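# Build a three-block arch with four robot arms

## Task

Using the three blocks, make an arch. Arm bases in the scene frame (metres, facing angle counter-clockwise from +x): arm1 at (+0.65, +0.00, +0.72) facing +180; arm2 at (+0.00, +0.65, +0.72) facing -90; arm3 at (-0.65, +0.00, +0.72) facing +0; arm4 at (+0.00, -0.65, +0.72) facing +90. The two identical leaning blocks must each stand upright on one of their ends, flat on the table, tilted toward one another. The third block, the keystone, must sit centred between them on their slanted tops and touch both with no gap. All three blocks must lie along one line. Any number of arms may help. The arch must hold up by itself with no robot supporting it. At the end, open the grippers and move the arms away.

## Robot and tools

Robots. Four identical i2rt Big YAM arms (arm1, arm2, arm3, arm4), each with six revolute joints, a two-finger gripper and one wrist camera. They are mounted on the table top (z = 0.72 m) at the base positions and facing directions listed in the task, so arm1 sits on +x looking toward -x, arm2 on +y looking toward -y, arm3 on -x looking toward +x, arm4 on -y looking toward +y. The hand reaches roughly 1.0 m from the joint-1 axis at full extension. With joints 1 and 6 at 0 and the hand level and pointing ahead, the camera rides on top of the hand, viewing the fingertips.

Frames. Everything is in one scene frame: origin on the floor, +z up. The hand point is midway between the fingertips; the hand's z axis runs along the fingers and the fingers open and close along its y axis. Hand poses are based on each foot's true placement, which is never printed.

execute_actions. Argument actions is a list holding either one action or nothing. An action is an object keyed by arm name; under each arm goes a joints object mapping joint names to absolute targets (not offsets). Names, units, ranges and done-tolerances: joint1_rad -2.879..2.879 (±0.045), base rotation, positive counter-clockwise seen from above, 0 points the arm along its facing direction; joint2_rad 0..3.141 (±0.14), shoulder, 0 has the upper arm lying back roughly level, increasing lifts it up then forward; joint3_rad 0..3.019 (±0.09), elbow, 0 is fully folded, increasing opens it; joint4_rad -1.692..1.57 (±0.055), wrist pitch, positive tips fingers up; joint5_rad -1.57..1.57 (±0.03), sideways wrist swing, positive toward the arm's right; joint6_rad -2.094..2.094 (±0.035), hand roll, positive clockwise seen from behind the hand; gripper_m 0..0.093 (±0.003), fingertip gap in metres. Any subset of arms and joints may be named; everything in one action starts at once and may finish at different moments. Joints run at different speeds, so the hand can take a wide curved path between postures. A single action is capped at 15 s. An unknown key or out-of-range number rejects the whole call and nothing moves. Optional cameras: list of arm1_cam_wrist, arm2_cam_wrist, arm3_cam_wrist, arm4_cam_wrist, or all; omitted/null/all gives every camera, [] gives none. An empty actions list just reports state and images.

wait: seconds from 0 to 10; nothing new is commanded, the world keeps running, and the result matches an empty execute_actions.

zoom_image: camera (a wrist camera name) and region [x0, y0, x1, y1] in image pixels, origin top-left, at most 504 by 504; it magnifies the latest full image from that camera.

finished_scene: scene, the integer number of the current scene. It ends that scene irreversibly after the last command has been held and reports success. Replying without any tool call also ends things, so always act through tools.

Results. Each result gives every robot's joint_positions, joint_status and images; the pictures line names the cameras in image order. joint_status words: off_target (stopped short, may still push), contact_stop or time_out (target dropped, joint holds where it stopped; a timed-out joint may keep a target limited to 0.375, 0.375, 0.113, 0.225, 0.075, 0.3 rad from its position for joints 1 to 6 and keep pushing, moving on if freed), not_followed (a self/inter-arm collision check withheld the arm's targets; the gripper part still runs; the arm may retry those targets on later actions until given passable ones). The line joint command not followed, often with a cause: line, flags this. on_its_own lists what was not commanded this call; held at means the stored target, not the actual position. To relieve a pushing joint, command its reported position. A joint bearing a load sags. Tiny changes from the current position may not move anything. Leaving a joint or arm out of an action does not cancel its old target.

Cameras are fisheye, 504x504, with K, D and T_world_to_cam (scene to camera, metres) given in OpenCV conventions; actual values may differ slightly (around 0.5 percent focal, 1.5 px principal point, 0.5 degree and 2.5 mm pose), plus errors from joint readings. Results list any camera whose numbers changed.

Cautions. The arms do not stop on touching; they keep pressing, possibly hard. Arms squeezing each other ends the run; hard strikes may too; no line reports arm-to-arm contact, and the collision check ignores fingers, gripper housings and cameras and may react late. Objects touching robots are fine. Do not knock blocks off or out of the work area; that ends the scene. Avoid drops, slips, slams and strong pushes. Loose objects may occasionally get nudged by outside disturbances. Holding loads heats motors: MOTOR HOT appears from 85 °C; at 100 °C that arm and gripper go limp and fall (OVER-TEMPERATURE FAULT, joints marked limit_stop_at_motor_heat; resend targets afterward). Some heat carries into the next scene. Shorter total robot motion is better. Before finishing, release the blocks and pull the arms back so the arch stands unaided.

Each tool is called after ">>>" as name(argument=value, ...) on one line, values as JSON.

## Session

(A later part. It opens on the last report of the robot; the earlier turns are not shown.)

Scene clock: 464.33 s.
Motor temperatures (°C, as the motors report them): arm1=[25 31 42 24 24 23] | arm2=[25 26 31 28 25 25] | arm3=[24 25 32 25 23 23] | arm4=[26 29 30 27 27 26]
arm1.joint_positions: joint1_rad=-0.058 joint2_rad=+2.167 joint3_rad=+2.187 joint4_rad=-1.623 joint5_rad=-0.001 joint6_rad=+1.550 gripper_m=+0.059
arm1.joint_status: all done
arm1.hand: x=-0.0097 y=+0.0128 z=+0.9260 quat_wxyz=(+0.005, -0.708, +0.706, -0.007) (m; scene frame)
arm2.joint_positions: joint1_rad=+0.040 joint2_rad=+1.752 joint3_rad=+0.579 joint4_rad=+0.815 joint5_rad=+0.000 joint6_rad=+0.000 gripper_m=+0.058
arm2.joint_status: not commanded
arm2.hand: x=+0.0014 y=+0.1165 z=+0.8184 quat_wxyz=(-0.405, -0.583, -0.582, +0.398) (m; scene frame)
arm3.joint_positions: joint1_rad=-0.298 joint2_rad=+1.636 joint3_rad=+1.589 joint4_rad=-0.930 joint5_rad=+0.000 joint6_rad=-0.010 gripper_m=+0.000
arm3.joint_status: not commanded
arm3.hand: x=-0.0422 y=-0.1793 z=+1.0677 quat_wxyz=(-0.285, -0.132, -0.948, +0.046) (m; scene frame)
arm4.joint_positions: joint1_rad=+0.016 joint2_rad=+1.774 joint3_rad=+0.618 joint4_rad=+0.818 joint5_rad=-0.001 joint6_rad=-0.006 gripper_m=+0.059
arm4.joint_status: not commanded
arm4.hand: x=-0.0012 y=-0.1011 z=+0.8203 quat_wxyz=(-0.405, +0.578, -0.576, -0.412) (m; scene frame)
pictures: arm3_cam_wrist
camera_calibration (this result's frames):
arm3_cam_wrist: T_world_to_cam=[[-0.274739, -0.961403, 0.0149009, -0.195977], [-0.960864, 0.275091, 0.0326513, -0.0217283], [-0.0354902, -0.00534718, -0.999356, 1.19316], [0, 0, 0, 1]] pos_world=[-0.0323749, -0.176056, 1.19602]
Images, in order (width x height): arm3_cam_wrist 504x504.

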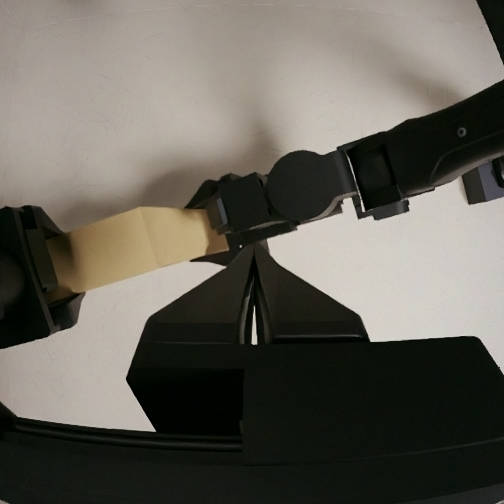

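>>> execute_actions(actions=[{"arm1":{"joints":{"joint1_rad":-0.069,"joint2_rad":2.178}},"arm3":{"joints":{"joint2_rad":1.1,"joint4_rad":-0.5}}}], cameras=[])

>>> execute_actions(actions=[{"arm3":{"joints":{"joint1_rad":0.015,"joint3_rad":0.335,"joint4_rad":1.0}}}], cameras=[])

>>> execute_actions(actions=[{"arm3":{"joints":{"joint2_rad":1.72,"joint3_rad":0.335,"joint4_rad":1.45}}}], cameras=["arm3_cam_wrist"])

>>> zoom_image(camera="arm3_cam_wrist", region=[130, 60, 400, 220])

Scene clock: 474.40 s.
Motor temperatures (°C, as the motors report them): arm1=[25 31 42 24 24 23] | arm2=[25 26 31 28 25 25] | arm3=[24 25 34 25 23 23] | arm4=[26 29 30 27 27 26]
arm1.joint_positions: joint1_rad=-0.061 joint2_rad=+2.169 joint3_rad=+2.187 joint4_rad=-1.623 joint5_rad=-0.001 joint6_rad=+1.550 gripper_m=+0.059
arm1.joint_status: all done
arm1.hand: x=-0.0097 y=+0.0154 z=+0.9248 quat_wxyz=(+0.005, -0.707, +0.707, -0.008) (m; scene frame)
arm2.joint_positions: joint1_rad=+0.040 joint2_rad=+1.752 joint3_rad=+0.579 joint4_rad=+0.815 joint5_rad=+0.000 joint6_rad=+0.000 gripper_m=+0.058
arm2.joint_status: not commanded
arm2.hand: x=+0.0014 y=+0.1165 z=+0.8184 quat_wxyz=(-0.405, -0.583, -0.582, +0.398) (m; scene frame)
arm3.joint_positions: joint1_rad=-0.298 joint2_rad=+1.108 joint3_rad=+1.612 joint4_rad=-0.503 joint5_rad=+0.000 joint6_rad=-0.010 gripper_m=+0.000
arm3.joint_status: all done
arm3.hand: x=-0.1719 y=-0.1384 z=+1.4709 quat_wxyz=(-0.697, -0.096, -0.703, +0.107) (m; scene frame)
arm4.joint_positions: joint1_rad=+0.016 joint2_rad=+1.774 joint3_rad=+0.618 joint4_rad=+0.818 joint5_rad=-0.001 joint6_rad=-0.006 gripper_m=+0.059
arm4.joint_status: not commanded
arm4.hand: x=-0.0012 y=-0.1011 z=+0.8203 quat_wxyz=(-0.405, +0.578, -0.576, -0.412) (m; scene frame)
pictures: none
No camera images: the call's "cameras" was empty. Leave "cameras" out to get every camera's image.

Scene clock: 476.23 s.
Motor temperatures (°C, as the motors report them): arm1=[25 31 42 24 24 23] | arm2=[25 26 31 28 25 25] | arm3=[24 25 34 25 23 23] | arm4=[26 30 30 27 27 26]
arm1.joint_positions: joint1_rad=-0.061 joint2_rad=+2.169 joint3_rad=+2.187 joint4_rad=-1.623 joint5_rad=-0.001 joint6_rad=+1.550 gripper_m=+0.059
arm1.joint_status: not commanded
arm1.hand: x=-0.0097 y=+0.0154 z=+0.9248 quat_wxyz=(+0.005, -0.707, +0.707, -0.008) (m; scene frame)
arm2.joint_positions: joint1_rad=+0.040 joint2_rad=+1.752 joint3_rad=+0.579 joint4_rad=+0.815 joint5_rad=+0.000 joint6_rad=+0.000 gripper_m=+0.058
arm2.joint_status: not commanded
arm2.hand: x=+0.0014 y=+0.1165 z=+0.8184 quat_wxyz=(-0.405, -0.583, -0.582, +0.398) (m; scene frame)
arm3.joint_positions: joint1_rad=+0.012 joint2_rad=+1.109 joint3_rad=+0.335 joint4_rad=+0.982 joint5_rad=+0.000 joint6_rad=-0.010 gripper_m=+0.000
arm3.joint_status: all done
arm3.hand: x=-0.2215 y=+0.0105 z=+1.0698 quat_wxyz=(-0.773, +0.012, -0.634, -0.004) (m; scene frame)
arm4.joint_positions: joint1_rad=+0.016 joint2_rad=+1.774 joint3_rad=+0.618 joint4_rad=+0.818 joint5_rad=-0.001 joint6_rad=-0.006 gripper_m=+0.059
arm4.joint_status: not commanded
arm4.hand: x=-0.0012 y=-0.1011 z=+0.8203 quat_wxyz=(-0.405, +0.578, -0.576, -0.412) (m; scene frame)
pictures: none
No camera images: the call's "cameras" was empty. Leave "cameras" out to get every camera's image.

Scene clock: 477.57 s.
Motor temperatures (°C, as the motors report them): arm1=[25 31 42 24 24 23] | arm2=[25 26 31 28 25 25] | arm3=[24 25 33 25 23 23] | arm4=[26 30 30 27 27 26]
arm1.joint_positions: joint1_rad=-0.061 joint2_rad=+2.169 joint3_rad=+2.187 joint4_rad=-1.623 joint5_rad=-0.001 joint6_rad=+1.550 gripper_m=+0.059
arm1.joint_status: not commanded
arm1.hand: x=-0.0097 y=+0.0154 z=+0.9248 quat_wxyz=(+0.005, -0.707, +0.707, -0.008) (m; scene frame)
arm2.joint_positions: joint1_rad=+0.040 joint2_rad=+1.752 joint3_rad=+0.579 joint4_rad=+0.815 joint5_rad=+0.000 joint6_rad=+0.000 gripper_m=+0.058
arm2.joint_status: not commanded
arm2.hand: x=+0.0014 y=+0.1165 z=+0.8184 quat_wxyz=(-0.405, -0.583, -0.582, +0.398) (m; scene frame)
arm3.joint_positions: joint1_rad=+0.012 joint2_rad=+1.723 joint3_rad=+0.335 joint4_rad=+1.431 joint5_rad=+0.000 joint6_rad=-0.010 gripper_m=+0.000
arm3.joint_status: all done
arm3.hand: x=-0.1893 y=+0.0107 z=+0.9155 quat_wxyz=(-0.719, +0.013, -0.695, -0.004) (m; scene frame)
arm4.joint_positions: joint1_rad=+0.016 joint2_rad=+1.774 joint3_rad=+0.618 joint4_rad=+0.818 joint5_rad=-0.001 joint6_rad=-0.006 gripper_m=+0.059
arm4.joint_status: not commanded
arm4.hand: x=-0.0012 y=-0.1011 z=+0.8203 quat_wxyz=(-0.405, +0.578, -0.576, -0.412) (m; scene frame)
pictures: arm3_cam_wrist
camera_calibration (this result's frames):
arm3_cam_wrist: T_world_to_cam=[[0.0212599, -0.999653, 0.0155571, 0.00440247], [-0.55188, -0.0247092, -0.833557, 0.663244], [0.833652, 0.00913572, -0.552214, 0.791811], [0, 0, 0, 1]] pos_world=[-0.294157, 0.0135554, 0.990032]
Images, in order (width x height): arm3_cam_wrist 504x504.

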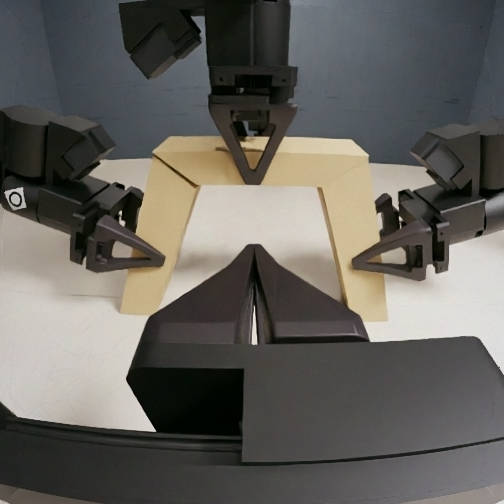

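Region (130, 60, 400, 220) of arm3_cam_wrist's 504x504 image, scaled by 1.867, with more detail than that image has; it fills the top 299 rows of this view, and the rest is white.

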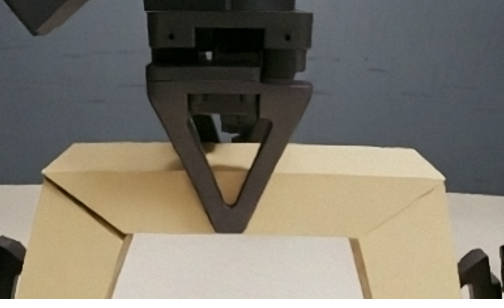

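>>> execute_actions(actions=[{"arm1":{"joints":{"joint1_rad":-0.061,"joint2_rad":2.165,"gripper_m":0.093}}}], cameras=["arm3_cam_wrist","arm1_cam_wrist"])

>>> zoom_image(camera="arm3_cam_wrist", region=[130, 110, 260, 210])

>>> zoom_image(camera="arm3_cam_wrist", region=[270, 110, 400, 210])

Scene clock: 483.20 s.
Motor temperatures (°C, as the motors report them): arm1=[25 32 42 24 24 23] | arm2=[25 26 31 28 25 25] | arm3=[24 25 32 25 23 23] | arm4=[26 30 30 27 27 26]
arm1.joint_positions: joint1_rad=-0.061 joint2_rad=+2.169 joint3_rad=+2.187 joint4_rad=-1.623 joint5_rad=-0.001 joint6_rad=+1.549 gripper_m=+0.093
arm1.joint_status: all done
arm1.hand: x=-0.0097 y=+0.0154 z=+0.9248 quat_wxyz=(+0.005, -0.707, +0.707, -0.008) (m; scene frame)
arm2.joint_positions: joint1_rad=+0.040 joint2_rad=+1.752 joint3_rad=+0.579 joint4_rad=+0.816 joint5_rad=+0.000 joint6_rad=+0.000 gripper_m=+0.058
arm2.joint_status: not commanded
arm2.hand: x=+0.0014 y=+0.1164 z=+0.8186 quat_wxyz=(-0.405, -0.582, -0.581, +0.399) (m; scene frame)
arm3.joint_positions: joint1_rad=+0.012 joint2_rad=+1.723 joint3_rad=+0.335 joint4_rad=+1.431 joint5_rad=+0.000 joint6_rad=-0.010 gripper_m=+0.000
arm3.joint_status: not commanded
arm3.hand: x=-0.1893 y=+0.0107 z=+0.9155 quat_wxyz=(-0.719, +0.013, -0.695, -0.004) (m; scene frame)
arm4.joint_positions: joint1_rad=+0.016 joint2_rad=+1.774 joint3_rad=+0.618 joint4_rad=+0.818 joint5_rad=-0.001 joint6_rad=-0.007 gripper_m=+0.059
arm4.joint_status: not commanded
arm4.hand: x=-0.0012 y=-0.1011 z=+0.8203 quat_wxyz=(-0.406, +0.578, -0.576, -0.412) (m; scene frame)
pictures: arm1_cam_wrist, arm3_cam_wrist
camera_calibration (this result's frames):
arm1_cam_wrist: T_world_to_cam=[[0.999901, -0.0120656, 0.00730142, 0.00591145], [-0.0140586, -0.811787, 0.583785, -0.519419], [-0.00111655, -0.583829, -0.811876, 0.886466], [0, 0, 0, 1]] pos_world=[-0.0122234, 0.0959582, 1.02289]
arm3_cam_wrist: T_world_to_cam=[[0.0212599, -0.999653, 0.0155571, 0.00440247], [-0.55188, -0.0247092, -0.833557, 0.663244], [0.833652, 0.00913572, -0.552214, 0.791811], [0, 0, 0, 1]] pos_world=[-0.294157, 0.0135554, 0.990032]
Images, in order (width x height): arm1_cam_wrist 504x504, arm3_cam_wrist 504x504.

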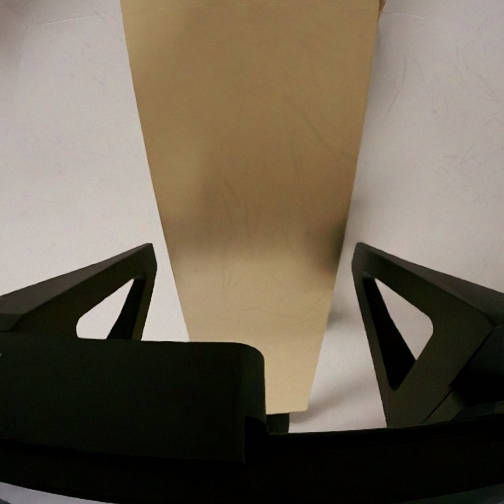

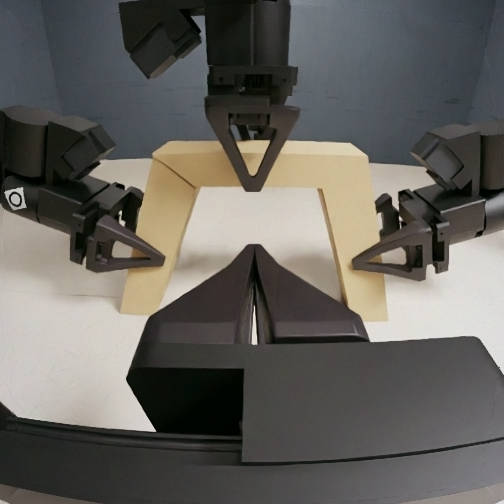

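Region (130, 110, 260, 210) of arm3_cam_wrist's 504x504 image, scaled by 3.877, with more detail than that image has; it fills the top 388 rows of this view, and the rest is white.

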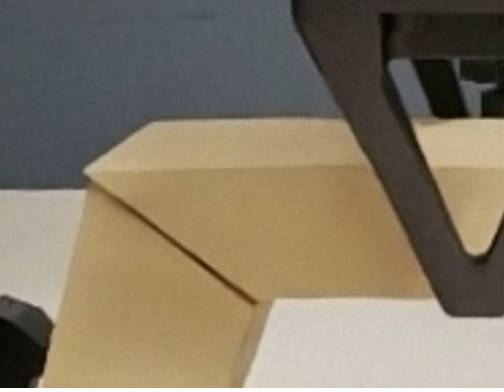

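Region (270, 110, 400, 210) of arm3_cam_wrist's 504x504 image, scaled by 3.877, with more detail than that image has; it fills the top 388 rows of this view, and the rest is white.

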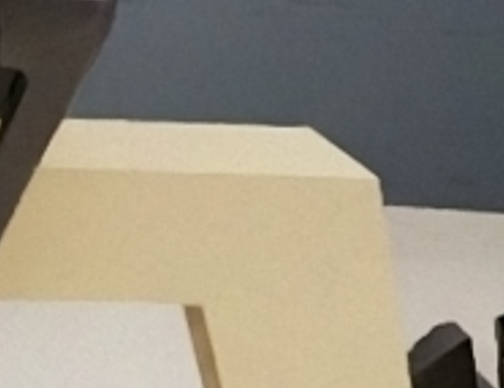

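>>> execute_actions(actions=[{"arm1":{"joints":{"joint2_rad":2.05}},"arm2":{"joints":{"gripper_m":0.093}},"arm4":{"joints":{"gripper_m":0.093}}}], cameras=["arm3_cam_wrist","arm1_cam_wrist"])

>>> zoom_image(camera="arm3_cam_wrist", region=[100, 110, 410, 340])

Scene clock: 488.10 s.
Motor temperatures (°C, as the motors report them): arm1=[25 32 42 24 24 23] | arm2=[25 26 31 28 25 25] | arm3=[24 25 31 25 23 23] | arm4=[26 30 30 27 27 26]
arm1.joint_positions: joint1_rad=-0.061 joint2_rad=+2.049 joint3_rad=+2.187 joint4_rad=-1.623 joint5_rad=-0.001 joint6_rad=+1.549 gripper_m=+0.093
arm1.joint_status: all done
arm1.hand: x=+0.0004 y=+0.0153 z=+1.0014 quat_wxyz=(-0.036, -0.706, +0.706, +0.035) (m; scene frame)
arm2.joint_positions: joint1_rad=+0.040 joint2_rad=+1.751 joint3_rad=+0.579 joint4_rad=+0.834 joint5_rad=+0.000 joint6_rad=+0.000 gripper_m=+0.093
arm2.joint_status: all done
arm2.hand: x=+0.0014 y=+0.1148 z=+0.8232 quat_wxyz=(-0.410, -0.578, -0.578, +0.404) (m; scene frame)
arm3.joint_positions: joint1_rad=+0.012 joint2_rad=+1.723 joint3_rad=+0.335 joint4_rad=+1.431 joint5_rad=+0.000 joint6_rad=-0.010 gripper_m=+0.000
arm3.joint_status: not commanded
arm3.hand: x=-0.1893 y=+0.0107 z=+0.9155 quat_wxyz=(-0.719, +0.013, -0.695, -0.004) (m; scene frame)
arm4.joint_positions: joint1_rad=+0.016 joint2_rad=+1.774 joint3_rad=+0.618 joint4_rad=+0.833 joint5_rad=-0.001 joint6_rad=-0.007 gripper_m=+0.093
arm4.joint_status: all done
arm4.hand: x=-0.0011 y=-0.0999 z=+0.8237 quat_wxyz=(-0.410, +0.575, -0.573, -0.416) (m; scene frame)
pictures: arm1_cam_wrist, arm3_cam_wrist
camera_calibration (this result's frames):
arm1_cam_wrist: T_world_to_cam=[[0.993564, -0.0121326, -0.112617, 0.115332], [0.0557064, -0.813356, 0.579093, -0.559394], [-0.098624, -0.58164, -0.807446, 0.944206], [0, 0, 0, 1]] pos_world=[0.0096937, 0.0956008, 1.09932]
arm3_cam_wrist: T_world_to_cam=[[0.0212599, -0.999653, 0.0155571, 0.00440247], [-0.55188, -0.0247092, -0.833557, 0.663244], [0.833652, 0.00913572, -0.552214, 0.791811], [0, 0, 0, 1]] pos_world=[-0.294157, 0.0135554, 0.990032]
Images, in order (width x height): arm1_cam_wrist 504x504, arm3_cam_wrist 504x504.

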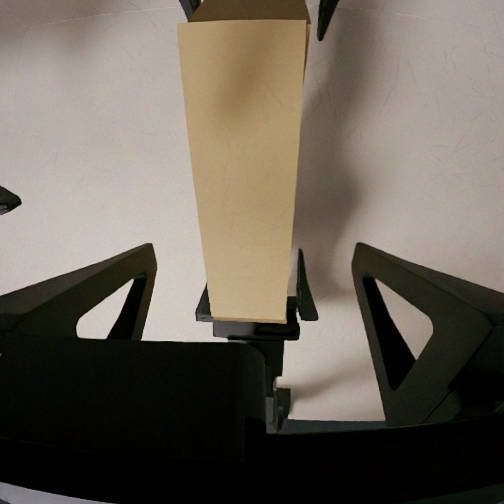

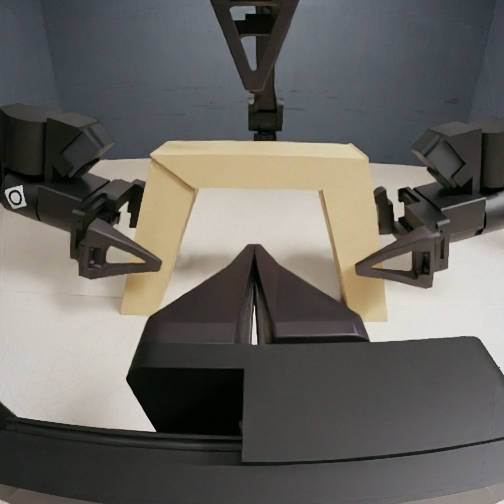

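Region (100, 110, 410, 340) of arm3_cam_wrist's 504x504 image, scaled by 1.626, with more detail than that image has; it fills the top 374 rows of this view, and the rest is white.

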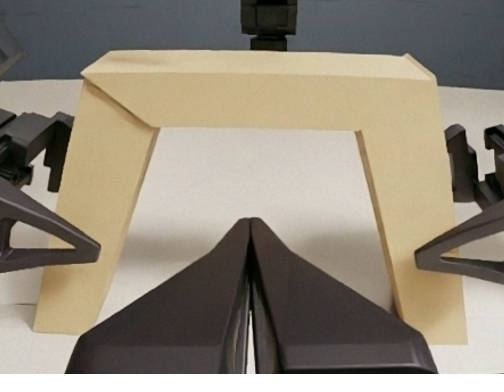

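>>> execute_actions(actions=[{"arm1":{"joints":{"joint2_rad":1.4,"joint3_rad":1.5}},"arm2":{"joints":{"joint2_rad":1.5,"joint3_rad":0.33,"joint4_rad":0.8}},"arm4":{"joints":{"joint2_rad":1.5,"joint3_rad":0.33,"joint4_rad":0.8}}}], cameras=["arm3_cam_wrist"])

Scene clock: 494.80 s.
Motor temperatures (°C, as the motors report them): arm1=[25 32 42 24 24 23] | arm2=[25 26 31 27 25 25] | arm3=[24 25 31 26 23 23] | arm4=[26 30 30 27 27 26]
arm1.joint_positions: joint1_rad=-0.061 joint2_rad=+1.402 joint3_rad=+1.491 joint4_rad=-1.616 joint5_rad=-0.001 joint6_rad=+1.548 gripper_m=+0.093
arm1.joint_status: all done
arm1.hand: x=+0.2405 y=+0.0100 z=+1.0583 quat_wxyz=(-0.022, -0.707, +0.707, +0.020) (m; scene frame)
arm2.joint_positions: joint1_rad=+0.040 joint2_rad=+1.502 joint3_rad=+0.324 joint4_rad=+0.808 joint5_rad=+0.000 joint6_rad=+0.000 gripper_m=+0.093
arm2.joint_status: all done
arm2.hand: x=+0.0008 y=+0.2127 z=+0.8376 quat_wxyz=(-0.401, -0.585, -0.584, +0.395) (m; scene frame)
arm3.joint_positions: joint1_rad=+0.012 joint2_rad=+1.723 joint3_rad=+0.335 joint4_rad=+1.431 joint5_rad=+0.000 joint6_rad=-0.010 gripper_m=+0.000
arm3.joint_status: not commanded
arm3.hand: x=-0.1893 y=+0.0107 z=+0.9155 quat_wxyz=(-0.719, +0.013, -0.695, -0.004) (m; scene frame)
arm4.joint_positions: joint1_rad=+0.016 joint2_rad=+1.499 joint3_rad=+0.328 joint4_rad=+0.814 joint5_rad=-0.001 joint6_rad=-0.007 gripper_m=+0.093
arm4.joint_status: all done
arm4.hand: x=-0.0005 y=-0.2106 z=+0.8390 quat_wxyz=(-0.400, +0.582, -0.580, -0.406) (m; scene frame)
pictures: arm3_cam_wrist
camera_calibration (this result's frames):
arm3_cam_wrist: T_world_to_cam=[[0.0212599, -0.999653, 0.0155571, 0.00440247], [-0.55188, -0.0247092, -0.833557, 0.663244], [0.833652, 0.00913572, -0.552214, 0.791811], [0, 0, 0, 1]] pos_world=[-0.294157, 0.0135554, 0.990032]
Images, in order (width x height): arm3_cam_wrist 504x504.

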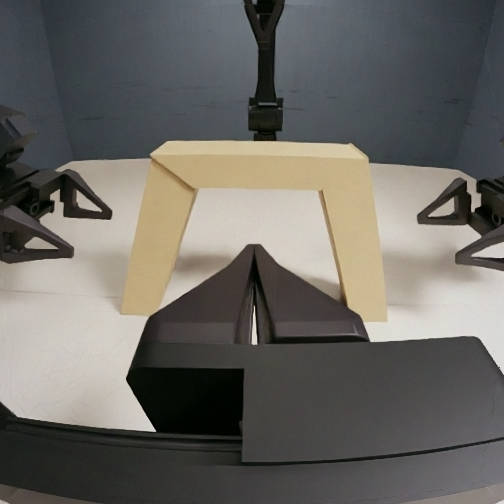

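>>> finished_scene(scene=1)

The scene is finished: the task was done.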